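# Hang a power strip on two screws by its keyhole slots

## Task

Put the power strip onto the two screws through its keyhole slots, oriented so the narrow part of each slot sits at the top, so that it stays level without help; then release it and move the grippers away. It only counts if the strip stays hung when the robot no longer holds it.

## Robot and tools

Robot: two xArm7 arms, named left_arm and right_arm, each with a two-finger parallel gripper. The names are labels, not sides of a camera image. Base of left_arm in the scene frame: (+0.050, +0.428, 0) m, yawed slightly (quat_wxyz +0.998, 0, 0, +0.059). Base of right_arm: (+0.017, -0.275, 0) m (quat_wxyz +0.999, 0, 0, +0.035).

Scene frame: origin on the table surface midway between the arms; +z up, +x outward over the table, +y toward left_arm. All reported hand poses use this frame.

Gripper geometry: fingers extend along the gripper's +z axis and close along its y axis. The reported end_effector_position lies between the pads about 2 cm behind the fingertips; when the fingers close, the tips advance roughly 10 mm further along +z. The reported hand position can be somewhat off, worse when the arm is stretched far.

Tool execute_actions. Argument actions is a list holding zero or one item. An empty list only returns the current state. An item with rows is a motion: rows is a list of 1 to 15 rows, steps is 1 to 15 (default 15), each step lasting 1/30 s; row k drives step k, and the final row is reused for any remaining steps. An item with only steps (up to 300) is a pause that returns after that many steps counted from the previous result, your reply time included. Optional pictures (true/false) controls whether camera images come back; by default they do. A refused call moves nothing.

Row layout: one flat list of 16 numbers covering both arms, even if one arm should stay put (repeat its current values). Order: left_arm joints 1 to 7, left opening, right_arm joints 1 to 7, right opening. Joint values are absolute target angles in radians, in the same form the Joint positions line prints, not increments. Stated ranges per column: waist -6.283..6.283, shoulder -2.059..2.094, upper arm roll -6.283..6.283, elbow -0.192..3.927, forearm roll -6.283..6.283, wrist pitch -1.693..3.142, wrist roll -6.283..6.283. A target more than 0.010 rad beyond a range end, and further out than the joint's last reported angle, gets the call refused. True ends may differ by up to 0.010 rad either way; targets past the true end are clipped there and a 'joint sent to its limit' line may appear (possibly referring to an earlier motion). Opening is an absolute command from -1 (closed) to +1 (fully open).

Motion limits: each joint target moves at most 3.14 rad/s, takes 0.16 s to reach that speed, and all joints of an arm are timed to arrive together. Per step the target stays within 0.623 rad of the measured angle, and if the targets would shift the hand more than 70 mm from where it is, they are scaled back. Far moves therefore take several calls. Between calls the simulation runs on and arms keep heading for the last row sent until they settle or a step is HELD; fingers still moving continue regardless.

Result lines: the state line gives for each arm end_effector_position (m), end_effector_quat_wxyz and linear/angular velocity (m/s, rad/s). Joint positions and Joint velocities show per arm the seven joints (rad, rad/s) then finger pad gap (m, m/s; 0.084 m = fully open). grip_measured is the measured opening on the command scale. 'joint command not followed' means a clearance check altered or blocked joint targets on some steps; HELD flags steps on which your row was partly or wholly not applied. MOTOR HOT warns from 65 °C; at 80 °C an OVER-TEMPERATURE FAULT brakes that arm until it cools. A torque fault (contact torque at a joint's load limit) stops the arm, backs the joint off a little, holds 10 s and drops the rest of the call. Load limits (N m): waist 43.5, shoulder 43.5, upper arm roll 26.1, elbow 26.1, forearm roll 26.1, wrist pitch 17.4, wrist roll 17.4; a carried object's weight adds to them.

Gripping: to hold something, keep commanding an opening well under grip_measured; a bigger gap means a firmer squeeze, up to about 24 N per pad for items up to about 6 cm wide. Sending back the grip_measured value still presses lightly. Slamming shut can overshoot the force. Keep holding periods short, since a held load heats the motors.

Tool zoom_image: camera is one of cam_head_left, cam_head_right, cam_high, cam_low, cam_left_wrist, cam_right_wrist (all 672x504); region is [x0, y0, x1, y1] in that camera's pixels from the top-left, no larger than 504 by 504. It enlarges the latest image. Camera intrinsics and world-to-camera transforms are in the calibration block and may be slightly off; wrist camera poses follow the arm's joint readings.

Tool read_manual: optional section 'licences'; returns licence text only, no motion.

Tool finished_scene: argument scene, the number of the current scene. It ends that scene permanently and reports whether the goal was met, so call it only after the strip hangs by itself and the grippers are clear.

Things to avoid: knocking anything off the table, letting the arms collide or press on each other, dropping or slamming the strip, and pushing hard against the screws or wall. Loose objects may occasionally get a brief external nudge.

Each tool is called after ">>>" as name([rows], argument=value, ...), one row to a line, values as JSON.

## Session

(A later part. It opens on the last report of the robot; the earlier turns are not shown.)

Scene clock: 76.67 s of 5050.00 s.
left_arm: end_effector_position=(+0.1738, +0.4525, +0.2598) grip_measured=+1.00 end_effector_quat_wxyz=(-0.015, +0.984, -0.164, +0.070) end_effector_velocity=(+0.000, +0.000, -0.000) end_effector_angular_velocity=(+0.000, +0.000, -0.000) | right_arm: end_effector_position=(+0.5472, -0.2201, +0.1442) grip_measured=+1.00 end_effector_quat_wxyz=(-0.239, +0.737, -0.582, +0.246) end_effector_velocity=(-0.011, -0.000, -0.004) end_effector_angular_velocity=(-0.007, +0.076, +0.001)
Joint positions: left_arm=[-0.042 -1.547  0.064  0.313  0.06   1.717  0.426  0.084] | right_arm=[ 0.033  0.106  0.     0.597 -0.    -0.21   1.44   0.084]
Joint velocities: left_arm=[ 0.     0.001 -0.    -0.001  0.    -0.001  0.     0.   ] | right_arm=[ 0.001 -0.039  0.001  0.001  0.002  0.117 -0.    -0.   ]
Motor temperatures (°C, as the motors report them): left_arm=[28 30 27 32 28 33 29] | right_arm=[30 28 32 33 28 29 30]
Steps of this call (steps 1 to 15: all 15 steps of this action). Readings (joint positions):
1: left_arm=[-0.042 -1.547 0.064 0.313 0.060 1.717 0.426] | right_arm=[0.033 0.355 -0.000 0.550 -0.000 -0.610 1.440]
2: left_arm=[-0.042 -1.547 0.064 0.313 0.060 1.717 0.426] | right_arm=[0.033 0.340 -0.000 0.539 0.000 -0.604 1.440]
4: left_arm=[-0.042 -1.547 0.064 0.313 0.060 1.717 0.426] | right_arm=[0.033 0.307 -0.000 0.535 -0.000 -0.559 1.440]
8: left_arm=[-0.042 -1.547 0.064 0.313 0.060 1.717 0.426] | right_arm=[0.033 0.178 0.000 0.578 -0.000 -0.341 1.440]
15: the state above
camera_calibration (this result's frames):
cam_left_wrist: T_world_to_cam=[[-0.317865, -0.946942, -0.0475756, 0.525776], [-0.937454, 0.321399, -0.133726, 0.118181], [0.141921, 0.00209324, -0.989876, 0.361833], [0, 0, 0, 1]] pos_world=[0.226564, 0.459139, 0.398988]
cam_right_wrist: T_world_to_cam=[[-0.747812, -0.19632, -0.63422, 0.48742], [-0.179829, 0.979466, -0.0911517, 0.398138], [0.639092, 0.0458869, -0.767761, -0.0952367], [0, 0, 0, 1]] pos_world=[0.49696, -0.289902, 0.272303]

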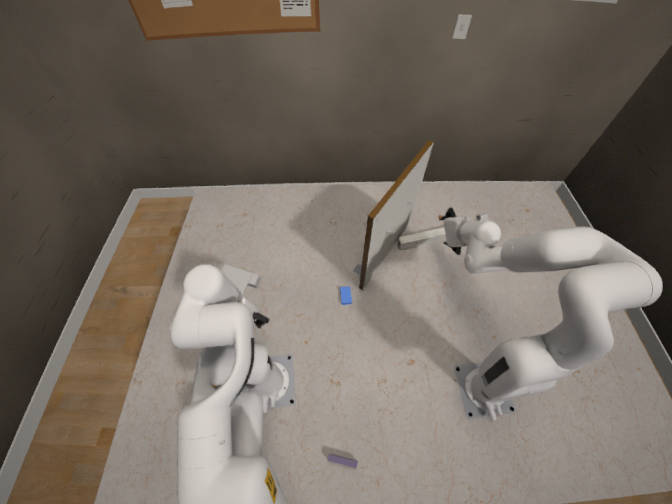

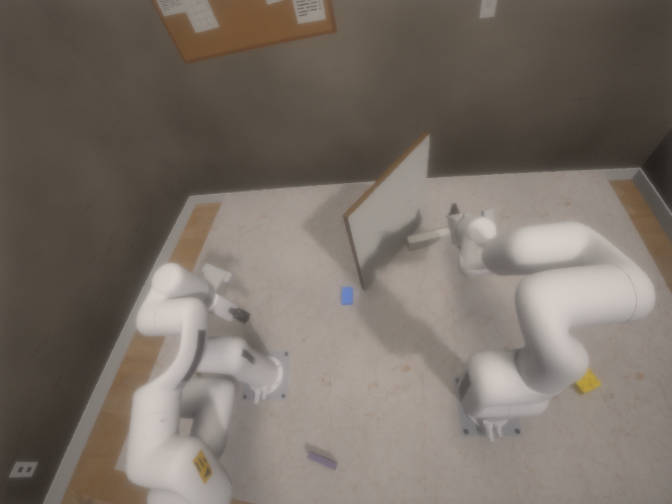

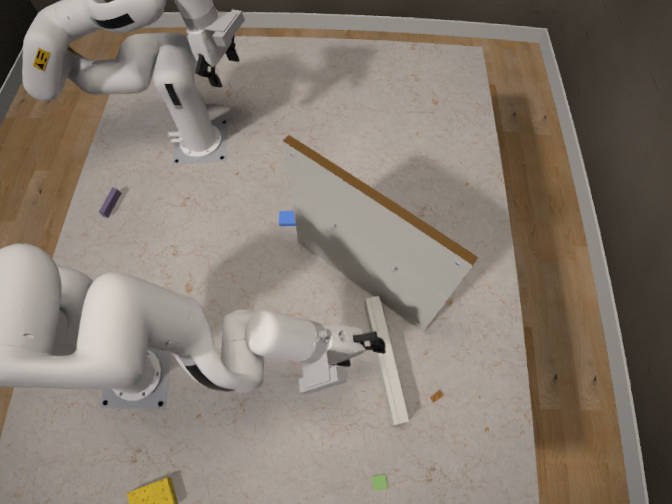

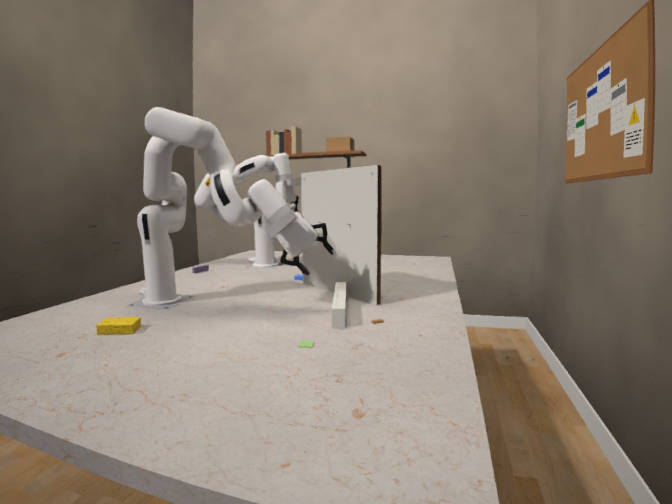

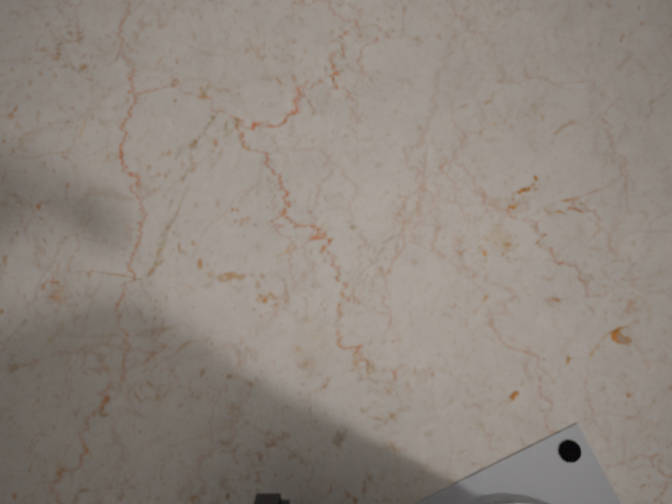

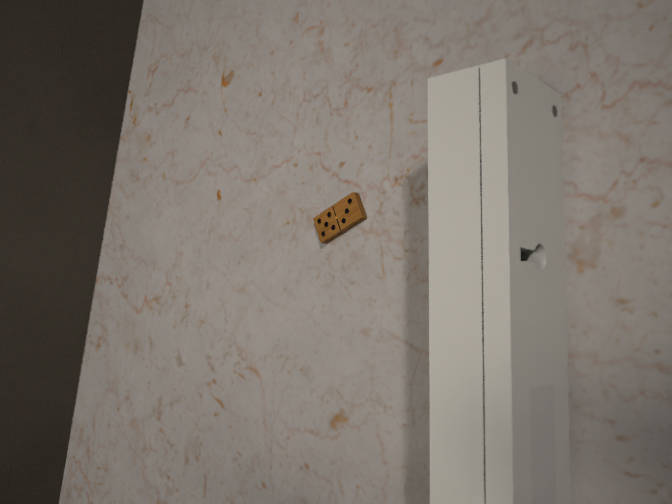

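>>> execute_actions([
  {"rows":[[-0.042,-1.547,0.064,0.313,0.06,1.717,0.426,1,0.033,0.40,0,1.45,0,1.05,1.44,1],[-0.042,-1.547,0.064,0.313,0.06,1.717,0.426,1,0.033,0.40,0,1.45,0,1.05,1.44,1],[-0.042,-1.547,0.064,0.313,0.06,1.717,0.426,1,0.033,0.40,0,1.45,0,1.05,1.44,1],[-0.042,-1.547,0.064,0.313,0.06,1.717,0.426,1,0.033,0.40,0,1.45,0,1.05,1.44,1],[-0.042,-1.547,0.064,0.313,0.06,1.717,0.426,1,0.033,0.40,0,1.45,0,1.05,1.44,1],[-0.042,-1.547,0.064,0.313,0.06,1.717,0.426,1,0.033,0.40,0,1.45,0,1.05,1.44,1],[-0.042,-1.547,0.064,0.313,0.06,1.717,0.426,1,0.033,0.40,0,1.45,0,1.05,1.44,1],[-0.042,-1.547,0.064,0.313,0.06,1.717,0.426,1,0.033,0.40,0,1.45,0,1.05,1.44,1],[-0.042,-1.547,0.064,0.313,0.06,1.717,0.426,1,0.033,0.40,0,1.45,0,1.05,1.44,1],[-0.042,-1.547,0.064,0.313,0.06,1.717,0.426,1,0.033,0.40,0,1.45,0,1.05,1.44,1],[-0.042,-1.547,0.064,0.313,0.06,1.717,0.426,1,0.033,0.51,0,1.457,0,0.946,1.44,1]],"steps":15},
], pictures=false)

>>> execute_actions([
  {"rows":[[-0.042,-1.547,0.064,0.313,0.06,1.717,0.426,1,0.033,0.51,0,1.457,0,0.946,1.44,1],[-0.042,-1.547,0.064,0.313,0.06,1.717,0.426,1,0.033,0.51,0,1.457,0,0.946,1.44,1],[-0.042,-1.547,0.064,0.313,0.06,1.717,0.426,1,0.033,0.51,0,1.457,0,0.946,1.44,1],[-0.042,-1.547,0.064,0.313,0.06,1.717,0.426,1,0.033,0.51,0,1.457,0,0.946,1.44,1],[-0.042,-1.547,0.064,0.313,0.06,1.717,0.426,1,0.033,0.622,0,1.423,0,0.80,1.44,1]],"steps":15},
])

Scene clock: 109.73 s of 5050.00 s.
left_arm: end_effector_position=(+0.1738, +0.4525, +0.2598) grip_measured=+1.00 end_effector_quat_wxyz=(-0.015, +0.984, -0.164, +0.070) end_effector_velocity=(+0.000, -0.000, +0.000) end_effector_angular_velocity=(+0.000, -0.001, -0.001) | right_arm: end_effector_position=(+0.6398, -0.2108, +0.1553) grip_measured=+1.00 end_effector_quat_wxyz=(-0.106, +0.775, -0.613, +0.109) end_effector_velocity=(-0.160, -0.016, -0.335) end_effector_angular_velocity=(-0.221, +2.164, +0.000)
Joint positions: left_arm=[-0.042 -1.547  0.064  0.313  0.06   1.717  0.426  0.084] | right_arm=[ 0.033  0.387 -0.     1.306  0.     0.615  1.44   0.084]
Joint velocities: left_arm=[-0.001  0.001 -0.     0.001  0.     0.     0.    -0.   ] | right_arm=[ 0.     0.979  0.001  1.426  0.001  2.621 -0.    -0.   ]
Motor temperatures (°C, as the motors report them): left_arm=[28 30 27 32 28 33 29] | right_arm=[30 28 32 33 28 29 30]
Steps of this call (steps 1 to 30: the robot went on to your last target; steps 31 to 90: nothing new was sent; then 29.57 s passed at rest; steps 91 to 105: all 15 steps of this action). Readings (joint positions):
91: left_arm=[-0.042 -1.547 0.064 0.313 0.060 1.717 0.426] | right_arm=[0.033 0.100 -0.000 0.600 0.000 -0.200 1.440]
92: left_arm=[-0.042 -1.547 0.064 0.313 0.060 1.717 0.426] | right_arm=[0.033 0.102 -0.000 0.603 -0.000 -0.195 1.440]
94: left_arm=[-0.042 -1.547 0.064 0.313 0.060 1.717 0.426] | right_arm=[0.033 0.121 -0.000 0.643 -0.000 -0.153 1.440]
98: left_arm=[-0.042 -1.547 0.064 0.313 0.060 1.717 0.426] | right_arm=[0.033 0.222 0.000 0.870 0.000 0.072 1.440]
105: the state above

Scene clock: 110.23 s of 5050.00 s.
left_arm: end_effector_position=(+0.1738, +0.4525, +0.2598) grip_measured=+1.00 end_effector_quat_wxyz=(-0.015, +0.984, -0.164, +0.070) end_effector_velocity=(-0.000, -0.000, -0.000) end_effector_angular_velocity=(+0.000, +0.000, -0.000) | right_arm: end_effector_position=(+0.6009, -0.2145, +0.0408) grip_measured=+1.00 end_effector_quat_wxyz=(+0.002, +0.785, -0.620, -0.002) end_effector_velocity=(+0.058, +0.004, +0.041) end_effector_angular_velocity=(+0.017, -0.175, -0.003)
Joint positions: left_arm=[-0.042 -1.547  0.064  0.313  0.06   1.717  0.426  0.084] | right_arm=[ 0.033  0.619  0.     1.421 -0.     0.807  1.44   0.084]
Joint velocities: left_arm=[-0.001 -0.    -0.    -0.    -0.     0.    -0.     0.   ] | right_arm=[-0.002 -0.008 -0.002  0.078 -0.    -0.09  -0.     0.   ]
Motor temperatures (°C, as the motors report them): left_arm=[28 30 27 32 28 33 29] | right_arm=[30 28 32 33 28 29 30]
Steps of this call (steps 1 to 15: all 15 steps of this action). Readings (joint positions):
1: left_arm=[-0.042 -1.547 0.064 0.313 0.060 1.717 0.426] | right_arm=[0.033 0.419 -0.000 1.348 0.000 0.698 1.440]
2: left_arm=[-0.042 -1.547 0.064 0.313 0.060 1.717 0.426] | right_arm=[0.033 0.449 -0.000 1.379 0.000 0.769 1.440]
4: left_arm=[-0.042 -1.547 0.064 0.313 0.060 1.717 0.426] | right_arm=[0.033 0.487 0.000 1.414 -0.000 0.864 1.440]
8: left_arm=[-0.042 -1.547 0.064 0.313 0.060 1.717 0.426] | right_arm=[0.033 0.531 -0.000 1.442 0.000 0.885 1.440]
15: the state above
camera_calibration (this result's frames):
cam_left_wrist: T_world_to_cam=[[-0.317865, -0.946942, -0.0475755, 0.525776], [-0.937454, 0.321399, -0.133726, 0.118181], [0.141921, 0.00209316, -0.989876, 0.361833], [0, 0, 0, 1]] pos_world=[0.226563, 0.459139, 0.398988]
cam_right_wrist: T_world_to_cam=[[-0.975458, -0.219772, 0.013457, 0.568424], [-0.219993, 0.975334, -0.0180465, 0.413176], [-0.00915891, -0.0205641, -0.999747, 0.175613], [0, 0, 0, 1]] pos_world=[0.646979, -0.27445, 0.175375]

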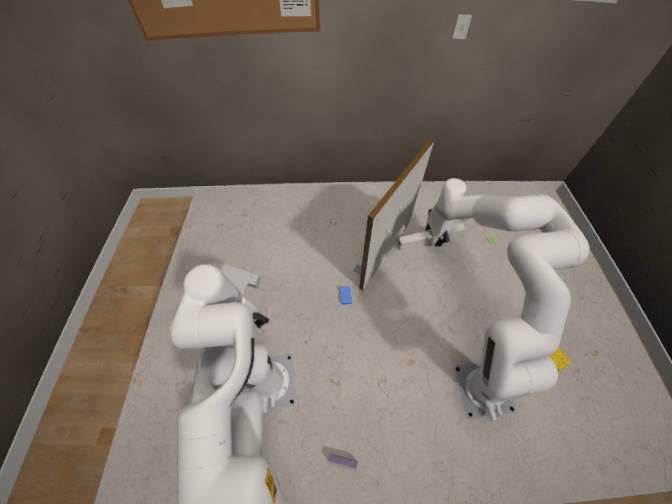

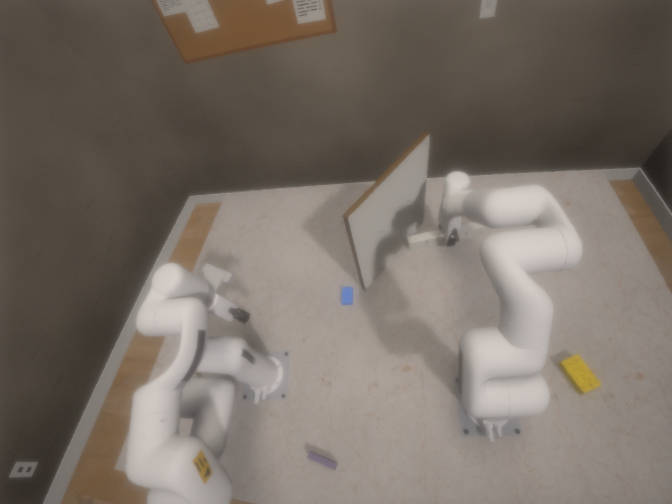

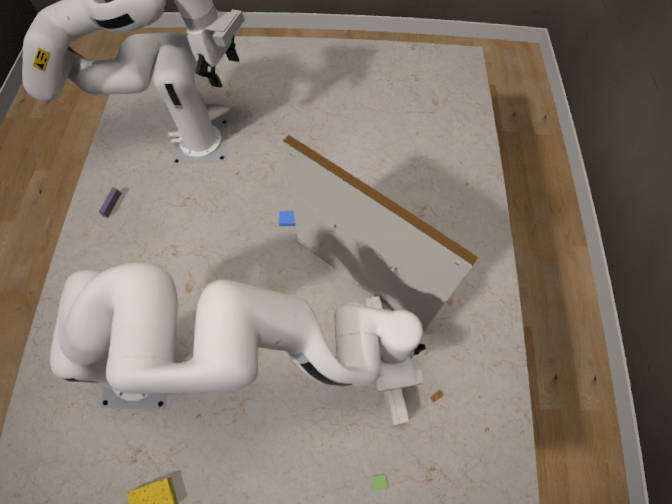

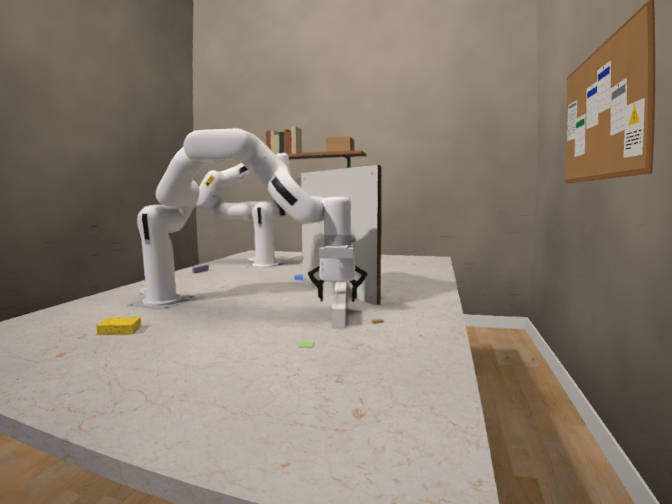

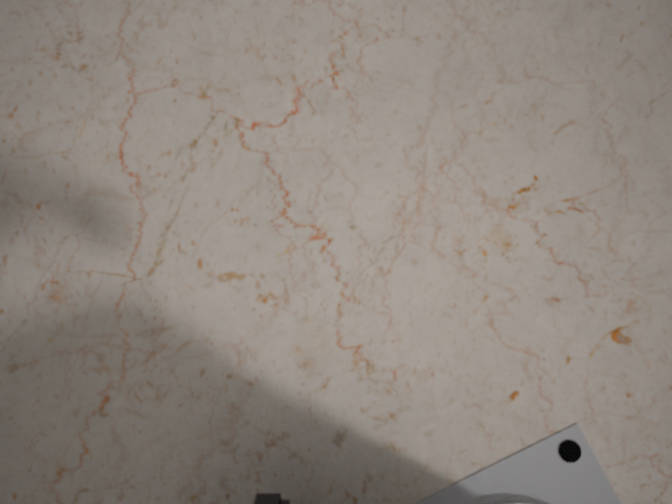

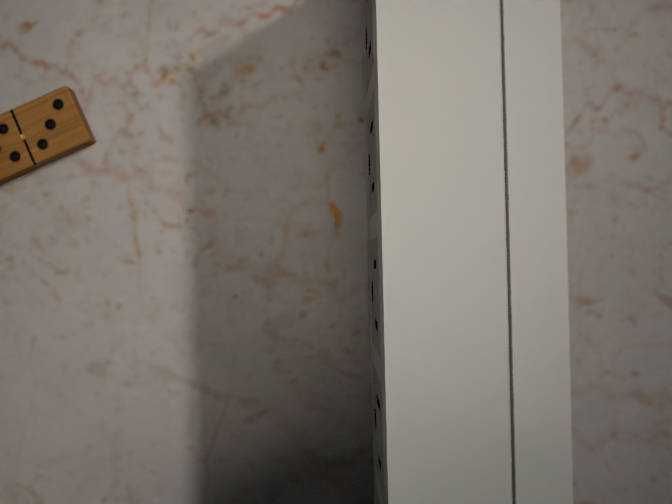

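>>> execute_actions([
  {"rows":[[-0.042,-1.547,0.064,0.313,0.06,1.717,0.426,1,0.033,0.622,0,1.423,0,0.80,1.44,1],[-0.042,-1.547,0.064,0.313,0.06,1.717,0.426,1,0.033,0.622,0,1.423,0,0.80,1.44,0.4],[-0.042,-1.547,0.064,0.313,0.06,1.717,0.426,1,0.033,0.622,0,1.423,0,0.80,1.44,0.1],[-0.042,-1.547,0.064,0.313,0.06,1.717,0.426,1,0.033,0.622,0,1.423,0,0.80,1.44,-0.1],[-0.042,-1.547,0.064,0.313,0.06,1.717,0.426,1,0.033,0.622,0,1.423,0,0.80,1.44,-0.25],[-0.042,-1.547,0.064,0.313,0.06,1.717,0.426,1,0.033,0.622,0,1.423,0,0.80,1.44,-0.4],[-0.042,-1.547,0.064,0.313,0.06,1.717,0.426,1,0.033,0.622,0,1.423,0,0.80,1.44,-0.6],[-0.042,-1.547,0.064,0.313,0.06,1.717,0.426,1,0.033,0.622,0,1.423,0,0.80,1.44,-0.8],[-0.042,-1.547,0.064,0.313,0.06,1.717,0.426,1,0.033,0.622,0,1.423,0,0.80,1.44,-1]],"steps":15},
], pictures=false)

>>> execute_actions([
  {"rows":[[-0.042,-1.547,0.064,0.313,0.06,1.717,0.426,1,0.033,0.5,0,1.3,0,0.55,1.44,-1],[-0.042,-1.547,0.064,0.313,0.06,1.717,0.426,1,0.033,0.5,0,1.3,0,0.55,1.44,-1],[-0.042,-1.547,0.064,0.313,0.06,1.717,0.426,1,0.033,0.5,0,1.3,0,0.55,1.44,-1],[-0.042,-1.547,0.064,0.313,0.06,1.717,0.426,1,0.033,0.5,0,1.3,0,0.55,1.44,-1],[-0.042,-1.547,0.064,0.313,0.06,1.717,0.426,1,0.033,0.42,0,0.867,0,-0.162,1.44,-1]],"steps":15},
], pictures=false)

>>> execute_actions([
  {"steps":10},
], pictures=false)

>>> execute_actions([
  {"rows":[[-0.042,-1.547,0.064,0.313,0.06,1.717,0.426,1,0.033,0.6,0,0.83,0,-0.7,1.44,-1],[-0.042,-1.547,0.064,0.313,0.06,1.717,0.426,1,0.033,0.6,0,0.83,0,-0.7,1.44,-1],[-0.042,-1.547,0.064,0.313,0.06,1.717,0.426,1,0.033,0.6,0,0.83,0,-0.7,1.44,-1],[-0.042,-1.547,0.064,0.313,0.06,1.717,0.426,1,0.033,0.6,0,0.83,0,-0.7,1.44,-1],[-0.042,-1.547,0.064,0.313,0.06,1.717,0.426,1,0.033,0.845,0,0.81,0,-1.242,1.44,-1]],"steps":15},
], pictures=false)

>>> execute_actions([
  {"steps":10},
])

Scene clock: 137.20 s of 5050.00 s.
left_arm: end_effector_position=(+0.1738, +0.4525, +0.2598) grip_measured=+1.00 end_effector_quat_wxyz=(-0.015, +0.984, -0.164, +0.070) end_effector_velocity=(+0.000, -0.000, +0.000) end_effector_angular_velocity=(+0.000, -0.001, -0.001) | right_arm: end_effector_position=(+0.6035, -0.2143, +0.0410) grip_measured=-0.26 end_effector_quat_wxyz=(-0.001, +0.785, -0.620, +0.001) end_effector_velocity=(-0.000, +0.000, -0.000) end_effector_angular_velocity=(-0.000, +0.001, +0.002)
Joint positions: left_arm=[-0.042 -1.547  0.064  0.313  0.06   1.717  0.426  0.084] | right_arm=[0.033 0.621 0.    1.424 0.    0.8   1.44  0.033]
Joint velocities: left_arm=[-0.001 -0.001 -0.     0.     0.    -0.     0.    -0.   ] | right_arm=[ 0.    -0.     0.001 -0.001 -0.001 -0.    -0.    -0.   ]
Motor temperatures (°C, as the motors report them): left_arm=[28 30 27 32 28 33 29] | right_arm=[30 28 32 33 28 29 30]
Steps of this call (steps 1 to 15: the robot went on to your last target; steps 16 to 90: nothing new was sent; then 23.47 s passed at rest; steps 91 to 105: all 15 steps of this action). Readings (joint positions):
91: left_arm=[-0.042 -1.547 0.064 0.313 0.060 1.717 0.426] | right_arm=[0.033 0.622 0.000 1.423 -0.000 0.800 1.440]
92: left_arm=[-0.042 -1.547 0.064 0.313 0.060 1.717 0.426] | right_arm=[0.033 0.622 0.000 1.423 -0.000 0.800 1.440]
94: left_arm=[-0.042 -1.547 0.064 0.313 0.060 1.717 0.426] | right_arm=[0.033 0.622 -0.000 1.423 0.000 0.800 1.440]
98: left_arm=[-0.042 -1.547 0.064 0.313 0.060 1.717 0.426] | right_arm=[0.033 0.622 0.000 1.423 0.000 0.800 1.440]
105: the state above

Scene clock: 137.70 s of 5050.00 s.
left_arm: end_effector_position=(+0.1738, +0.4525, +0.2598) grip_measured=+1.00 end_effector_quat_wxyz=(-0.015, +0.984, -0.164, +0.070) end_effector_velocity=(-0.000, -0.000, -0.000) end_effector_angular_velocity=(-0.000, +0.001, +0.001) | right_arm: end_effector_position=(+0.6019, -0.2137, +0.0620) grip_measured=-0.25 end_effector_quat_wxyz=(-0.180, +0.758, -0.599, +0.185) end_effector_velocity=(+0.001, +0.011, +0.087) end_effector_angular_velocity=(+0.074, -0.859, +0.046)
Joint positions: left_arm=[-0.042 -1.547  0.064  0.313  0.06   1.717  0.426  0.084] | right_arm=[ 0.033  0.435  0.001  0.913  0.    -0.044  1.44   0.033]
Joint velocities: left_arm=[ 0. -0. -0. -0. -0.  0. -0.  0.] | right_arm=[ 0.01  -0.137  0.006 -0.582 -0.014 -1.308 -0.021  0.008]
Motor temperatures (°C, as the motors report them): left_arm=[28 30 27 32 28 33 29] | right_arm=[30 28 32 33 28 29 30]
Steps of this call (steps 1 to 15: all 15 steps of this action). Readings (joint positions):
1: left_arm=[-0.042 -1.547 0.064 0.313 0.060 1.717 0.426] | right_arm=[0.033 0.621 0.000 1.424 0.000 0.799 1.440]
2: left_arm=[-0.042 -1.547 0.064 0.313 0.060 1.717 0.426] | right_arm=[0.033 0.620 0.000 1.421 0.000 0.796 1.440]
4: left_arm=[-0.042 -1.547 0.064 0.313 0.060 1.717 0.426] | right_arm=[0.033 0.604 0.000 1.396 -0.000 0.755 1.440]
8: left_arm=[-0.042 -1.547 0.064 0.313 0.060 1.717 0.426] | right_arm=[0.033 0.514 -0.002 1.266 -0.001 0.520 1.439]
15: the state above

Scene clock: 138.03 s of 5050.00 s.
left_arm: end_effector_position=(+0.1738, +0.4525, +0.2598) grip_measured=+1.00 end_effector_quat_wxyz=(-0.015, +0.984, -0.164, +0.070) end_effector_velocity=(+0.000, +0.000, -0.000) end_effector_angular_velocity=(-0.000, -0.000, +0.001) | right_arm: end_effector_position=(+0.6049, -0.2150, +0.0742) grip_measured=-0.23 end_effector_quat_wxyz=(-0.207, +0.749, -0.592, +0.214) end_effector_velocity=(-0.001, +0.001, +0.003) end_effector_angular_velocity=(+0.003, -0.024, +0.001)
Joint positions: left_arm=[-0.042 -1.547  0.064  0.313  0.06   1.717  0.426  0.084] | right_arm=[ 0.033  0.421 -0.001  0.869  0.    -0.158  1.44   0.034]
Joint velocities: left_arm=[ 0.001  0.     0.    -0.001 -0.    -0.001 -0.     0.   ] | right_arm=[ 0.    -0.005  0.001 -0.017 -0.    -0.036  0.001  0.   ]
Motor temperatures (°C, as the motors report them): left_arm=[28 30 27 32 28 33 29] | right_arm=[30 28 32 33 28 29 30]
Steps of this call (steps 1 to 10: the robot went on to your last target). Readings (joint positions):
1: left_arm=[-0.042 -1.547 0.064 0.313 0.060 1.717 0.426] | right_arm=[0.033 0.431 0.001 0.897 -0.000 -0.080 1.440]
2: left_arm=[-0.042 -1.547 0.064 0.313 0.060 1.717 0.426] | right_arm=[0.033 0.428 0.000 0.887 -0.000 -0.105 1.439]
4: left_arm=[-0.042 -1.547 0.064 0.313 0.060 1.717 0.426] | right_arm=[0.033 0.424 -0.001 0.877 -0.000 -0.134 1.439]
8: left_arm=[-0.042 -1.547 0.064 0.313 0.060 1.717 0.426] | right_arm=[0.033 0.421 -0.001 0.870 0.000 -0.155 1.439]
10: the state above

Scene clock: 138.53 s of 5050.00 s.
left_arm: end_effector_position=(+0.1738, +0.4525, +0.2598) grip_measured=+1.00 end_effector_quat_wxyz=(-0.015, +0.984, -0.164, +0.070) end_effector_velocity=(-0.000, -0.000, +0.000) end_effector_angular_velocity=(-0.000, +0.001, +0.001) | right_arm: end_effector_position=(+0.5999, -0.2114, +0.0360) grip_measured=-0.26 end_effector_quat_wxyz=(-0.352, +0.679, -0.535, +0.359) end_effector_velocity=(-0.118, +0.034, +0.055) end_effector_angular_velocity=(+0.148, -1.145, +0.080)
Joint positions: left_arm=[-0.042 -1.547  0.064  0.313  0.06   1.717  0.426  0.084] | right_arm=[ 0.035  0.794  0.004  0.815 -0.    -1.032  1.441  0.033]
Joint velocities: left_arm=[ 0.    -0.     0.     0.    -0.     0.002 -0.001  0.   ] | right_arm=[ 0.027  0.678  0.046 -0.188 -0.021 -2.02  -0.011  0.   ]
Motor temperatures (°C, as the motors report them): left_arm=[28 30 27 32 28 33 29] | right_arm=[30 28 32 33 28 29 30]
Steps of this call (steps 1 to 15: all 15 steps of this action). Readings (joint positions):
1: left_arm=[-0.042 -1.547 0.064 0.313 0.060 1.717 0.426] | right_arm=[0.033 0.421 -0.001 0.868 0.000 -0.159 1.440]
2: left_arm=[-0.042 -1.547 0.064 0.313 0.060 1.717 0.426] | right_arm=[0.033 0.422 -0.001 0.868 0.000 -0.164 1.440]
4: left_arm=[-0.042 -1.547 0.064 0.313 0.060 1.717 0.426] | right_arm=[0.033 0.434 -0.001 0.865 0.000 -0.208 1.439]
8: left_arm=[-0.042 -1.547 0.064 0.313 0.060 1.717 0.426] | right_arm=[0.032 0.538 -0.002 0.854 0.001 -0.449 1.440]
15: the state above

Scene clock: 138.87 s of 5050.00 s.
left_arm: end_effector_position=(+0.1738, +0.4525, +0.2598) grip_measured=+1.00 end_effector_quat_wxyz=(-0.015, +0.984, -0.164, +0.070) end_effector_velocity=(-0.000, -0.000, -0.001) end_effector_angular_velocity=(-0.000, +0.003, -0.001) | right_arm: end_effector_position=(+0.5955, -0.2147, +0.0585) grip_measured=-0.26 end_effector_quat_wxyz=(-0.395, +0.647, -0.511, +0.406) end_effector_velocity=(-0.005, -0.001, +0.003) end_effector_angular_velocity=(+0.003, -0.034, -0.001)
Joint positions: left_arm=[-0.042 -1.547  0.064  0.313  0.06   1.717  0.426  0.084] | right_arm=[ 0.033  0.843  0.     0.81  -0.    -1.236  1.44   0.033]
Joint velocities: left_arm=[-0.     0.001  0.    -0.002  0.     0.     0.    -0.   ] | right_arm=[-0.001  0.018 -0.    -0.008  0.    -0.06  -0.     0.   ]
Motor temperatures (°C, as the motors report them): left_arm=[28 30 27 32 28 33 29] | right_arm=[30 28 32 33 28 29 30]
Steps of this call (steps 1 to 10: the robot went on to your last target). Readings (joint positions):
1: left_arm=[-0.042 -1.547 0.064 0.313 0.060 1.717 0.426] | right_arm=[0.035 0.813 0.005 0.810 -0.001 -1.093 1.441]
2: left_arm=[-0.042 -1.547 0.064 0.313 0.060 1.717 0.426] | right_arm=[0.035 0.825 0.005 0.807 -0.001 -1.138 1.441]
4: left_arm=[-0.042 -1.547 0.064 0.313 0.060 1.717 0.426] | right_arm=[0.035 0.836 0.003 0.808 -0.001 -1.192 1.440]
8: left_arm=[-0.042 -1.547 0.064 0.313 0.060 1.717 0.426] | right_arm=[0.033 0.841 0.001 0.811 -0.000 -1.230 1.440]
10: the state above
camera_calibration (this result's frames):
cam_left_wrist: T_world_to_cam=[[-0.317865, -0.946942, -0.0475755, 0.525776], [-0.937454, 0.321399, -0.133726, 0.118181], [0.141921, 0.00209307, -0.989876, 0.361833], [0, 0, 0, 1]] pos_world=[0.226564, 0.459139, 0.398988]
cam_right_wrist: T_world_to_cam=[[-0.350412, -0.155434, -0.923608, 0.259317], [-0.127139, 0.984899, -0.117513, 0.365083], [0.927926, 0.0762492, -0.364882, -0.381193], [0, 0, 0, 1]] pos_world=[0.491003, -0.290198, 0.143319]

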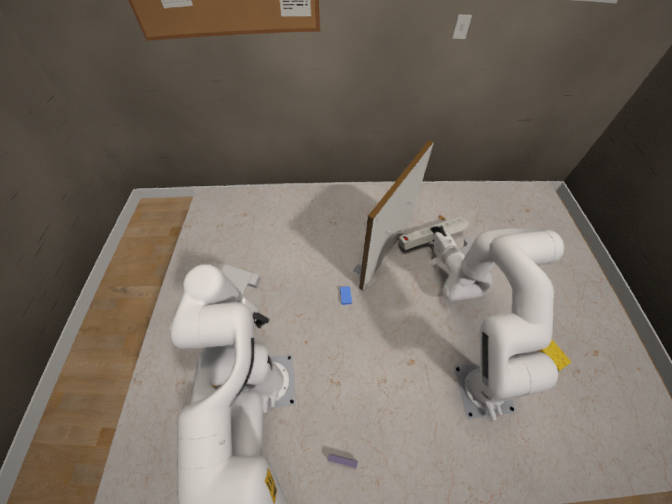

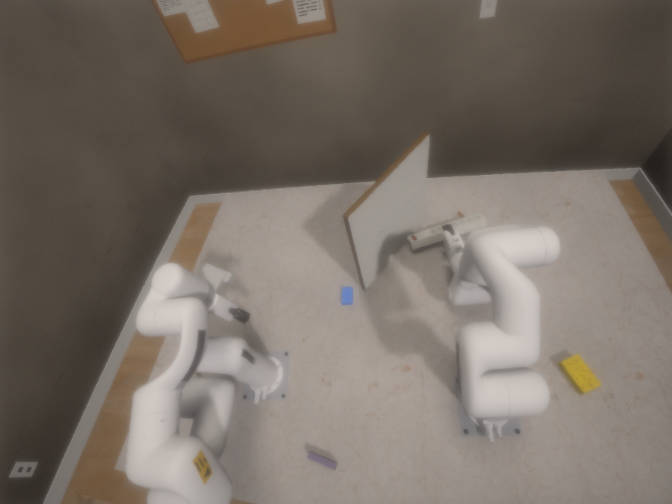

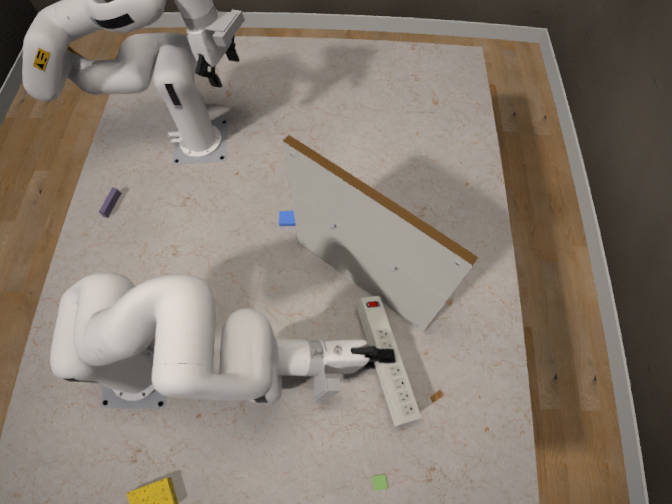

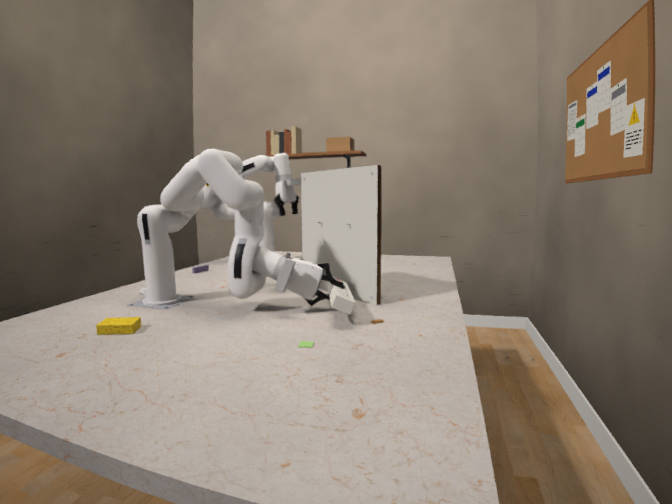

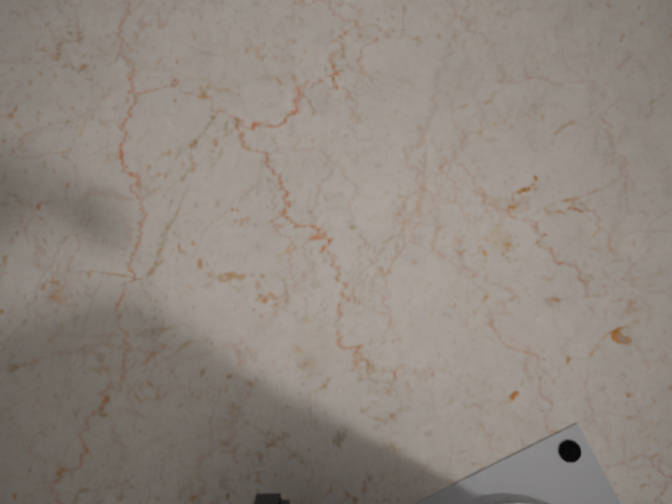

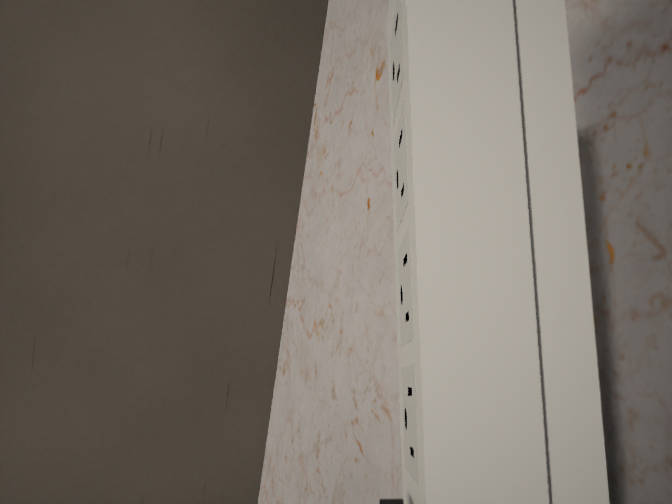

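Release slightly and withdraw horizontally.

>>> execute_actions([
  {"rows":[[-0.042,-1.547,0.064,0.313,0.06,1.717,0.426,1,0.033,0.845,0,0.81,0,-1.242,1.44,0.1],[-0.042,-1.547,0.064,0.313,0.06,1.717,0.426,1,0.033,0.845,0,0.81,0,-1.242,1.44,0.1],[-0.042,-1.547,0.064,0.313,0.06,1.717,0.426,1,0.033,0.845,0,0.81,0,-1.242,1.44,0.1],[-0.042,-1.547,0.064,0.313,0.06,1.717,0.426,1,0.033,0.845,0,0.81,0,-1.242,1.44,0.1],[-0.042,-1.547,0.064,0.313,0.06,1.717,0.426,1,0.033,0.845,0,0.81,0,-1.242,1.44,0.1],[-0.042,-1.547,0.064,0.313,0.06,1.717,0.426,1,0.033,0.84,0,0.75,0,-1.295,1.44,0.1],[-0.042,-1.547,0.064,0.313,0.06,1.717,0.426,1,0.033,0.84,0,0.75,0,-1.295,1.44,0.1],[-0.042,-1.547,0.064,0.313,0.06,1.717,0.426,1,0.033,0.835,0,0.69,0,-1.35,1.44,0.1],[-0.042,-1.547,0.064,0.313,0.06,1.717,0.426,1,0.033,0.835,0,0.69,0,-1.35,1.44,0.1],[-0.042,-1.547,0.064,0.313,0.06,1.717,0.426,1,0.033,0.83,0,0.625,0,-1.405,1.44,0.1]],"steps":15},
])

Scene clock: 148.33 s of 5050.00 s.
left_arm: end_effector_position=(+0.1738, +0.4525, +0.2598) grip_measured=+1.00 end_effector_quat_wxyz=(-0.015, +0.984, -0.164, +0.070) end_effector_velocity=(-0.000, -0.000, +0.000) end_effector_angular_velocity=(-0.000, +0.000, -0.001) | right_arm: end_effector_position=(+0.5398, -0.2209, +0.0535) grip_measured=+0.09 end_effector_quat_wxyz=(-0.393, +0.648, -0.512, +0.404) end_effector_velocity=(-0.078, -0.007, +0.005) end_effector_angular_velocity=(+0.002, -0.008, +0.000)
Joint positions: left_arm=[-0.042 -1.547  0.064  0.313  0.06   1.717  0.426  0.084] | right_arm=[ 0.033  0.832  0.     0.644 -0.    -1.386  1.44   0.048]
Joint velocities: left_arm=[-0.     0.     0.     0.001 -0.     0.001  0.001  0.   ] | right_arm=[ 0.    -0.022  0.001 -0.235  0.001 -0.222  0.    -0.   ]
Motor temperatures (°C, as the motors report them): left_arm=[28 30 27 32 28 33 29] | right_arm=[30 28 32 32 28 29 30]
Steps of this call (steps 1 to 30: the robot went on to your last target; steps 31 to 90: nothing new was sent; then 5.97 s passed at rest; steps 91 to 105: all 15 steps of this action). Readings (joint positions):
91: left_arm=[-0.042 -1.547 0.064 0.313 0.060 1.717 0.426] | right_arm=[0.033 0.845 -0.000 0.810 -0.000 -1.242 1.440]
92: left_arm=[-0.042 -1.547 0.064 0.313 0.060 1.717 0.426] | right_arm=[0.033 0.845 0.000 0.810 -0.000 -1.242 1.440]
94: left_arm=[-0.042 -1.547 0.064 0.313 0.060 1.717 0.426] | right_arm=[0.033 0.845 -0.000 0.810 0.000 -1.242 1.440]
98: left_arm=[-0.042 -1.547 0.064 0.313 0.060 1.717 0.426] | right_arm=[0.033 0.842 -0.000 0.797 0.000 -1.259 1.440]
105: the state above
camera_calibration (this result's frames):
cam_left_wrist: T_world_to_cam=[[-0.317865, -0.946942, -0.0475757, 0.525776], [-0.937454, 0.321399, -0.133726, 0.118181], [0.141921, 0.00209322, -0.989876, 0.361833], [0, 0, 0, 1]] pos_world=[0.226563, 0.459139, 0.398988]
cam_right_wrist: T_world_to_cam=[[-0.355612, -0.156036, -0.921517, 0.236804], [-0.12711, 0.984879, -0.117713, 0.363469], [0.92595, 0.0752736, -0.370068, -0.329732], [0, 0, 0, 1]] pos_world=[0.435727, -0.296202, 0.138981]

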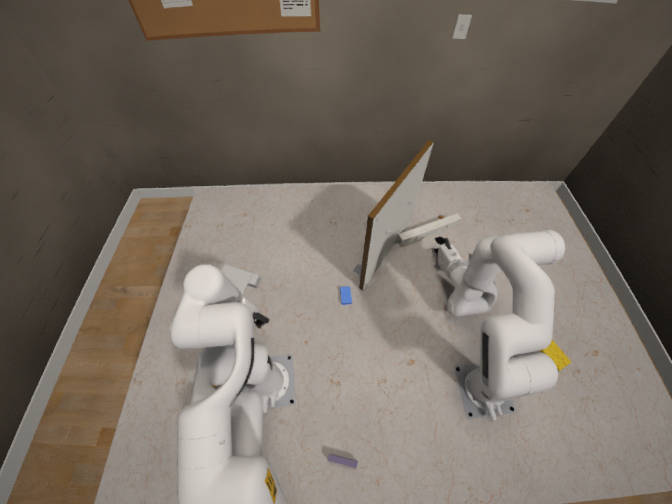

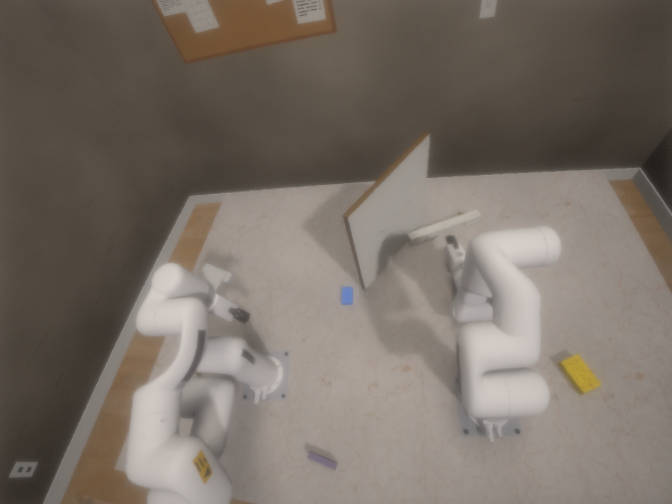

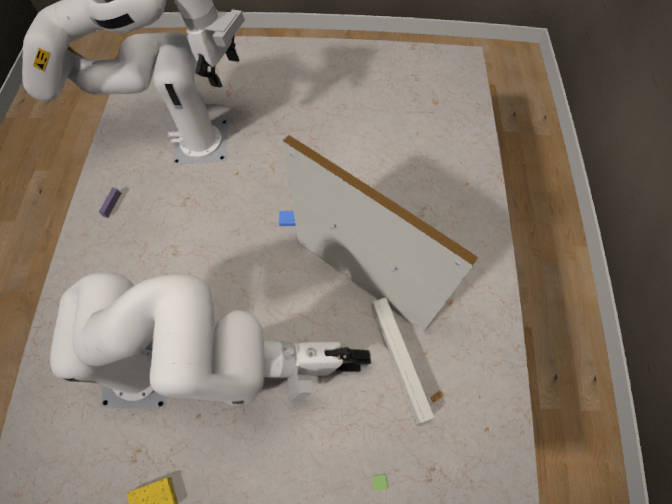

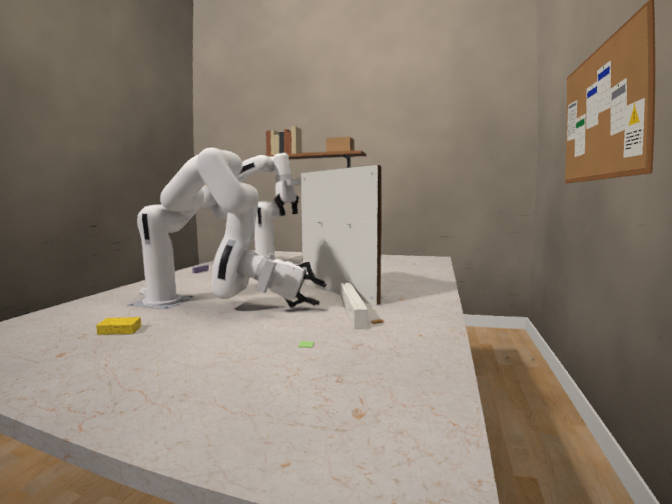

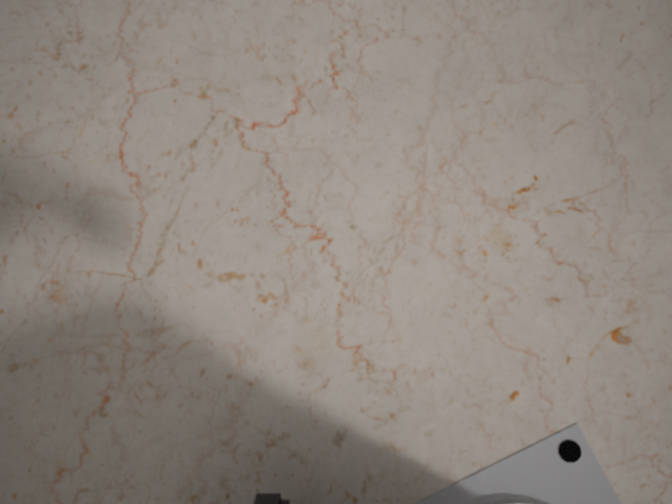

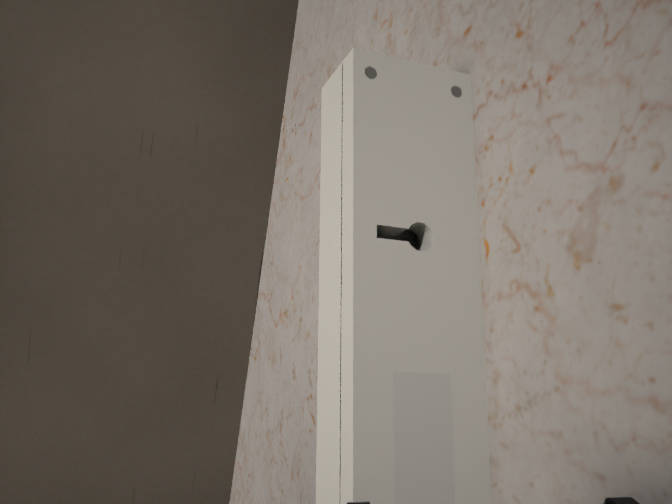

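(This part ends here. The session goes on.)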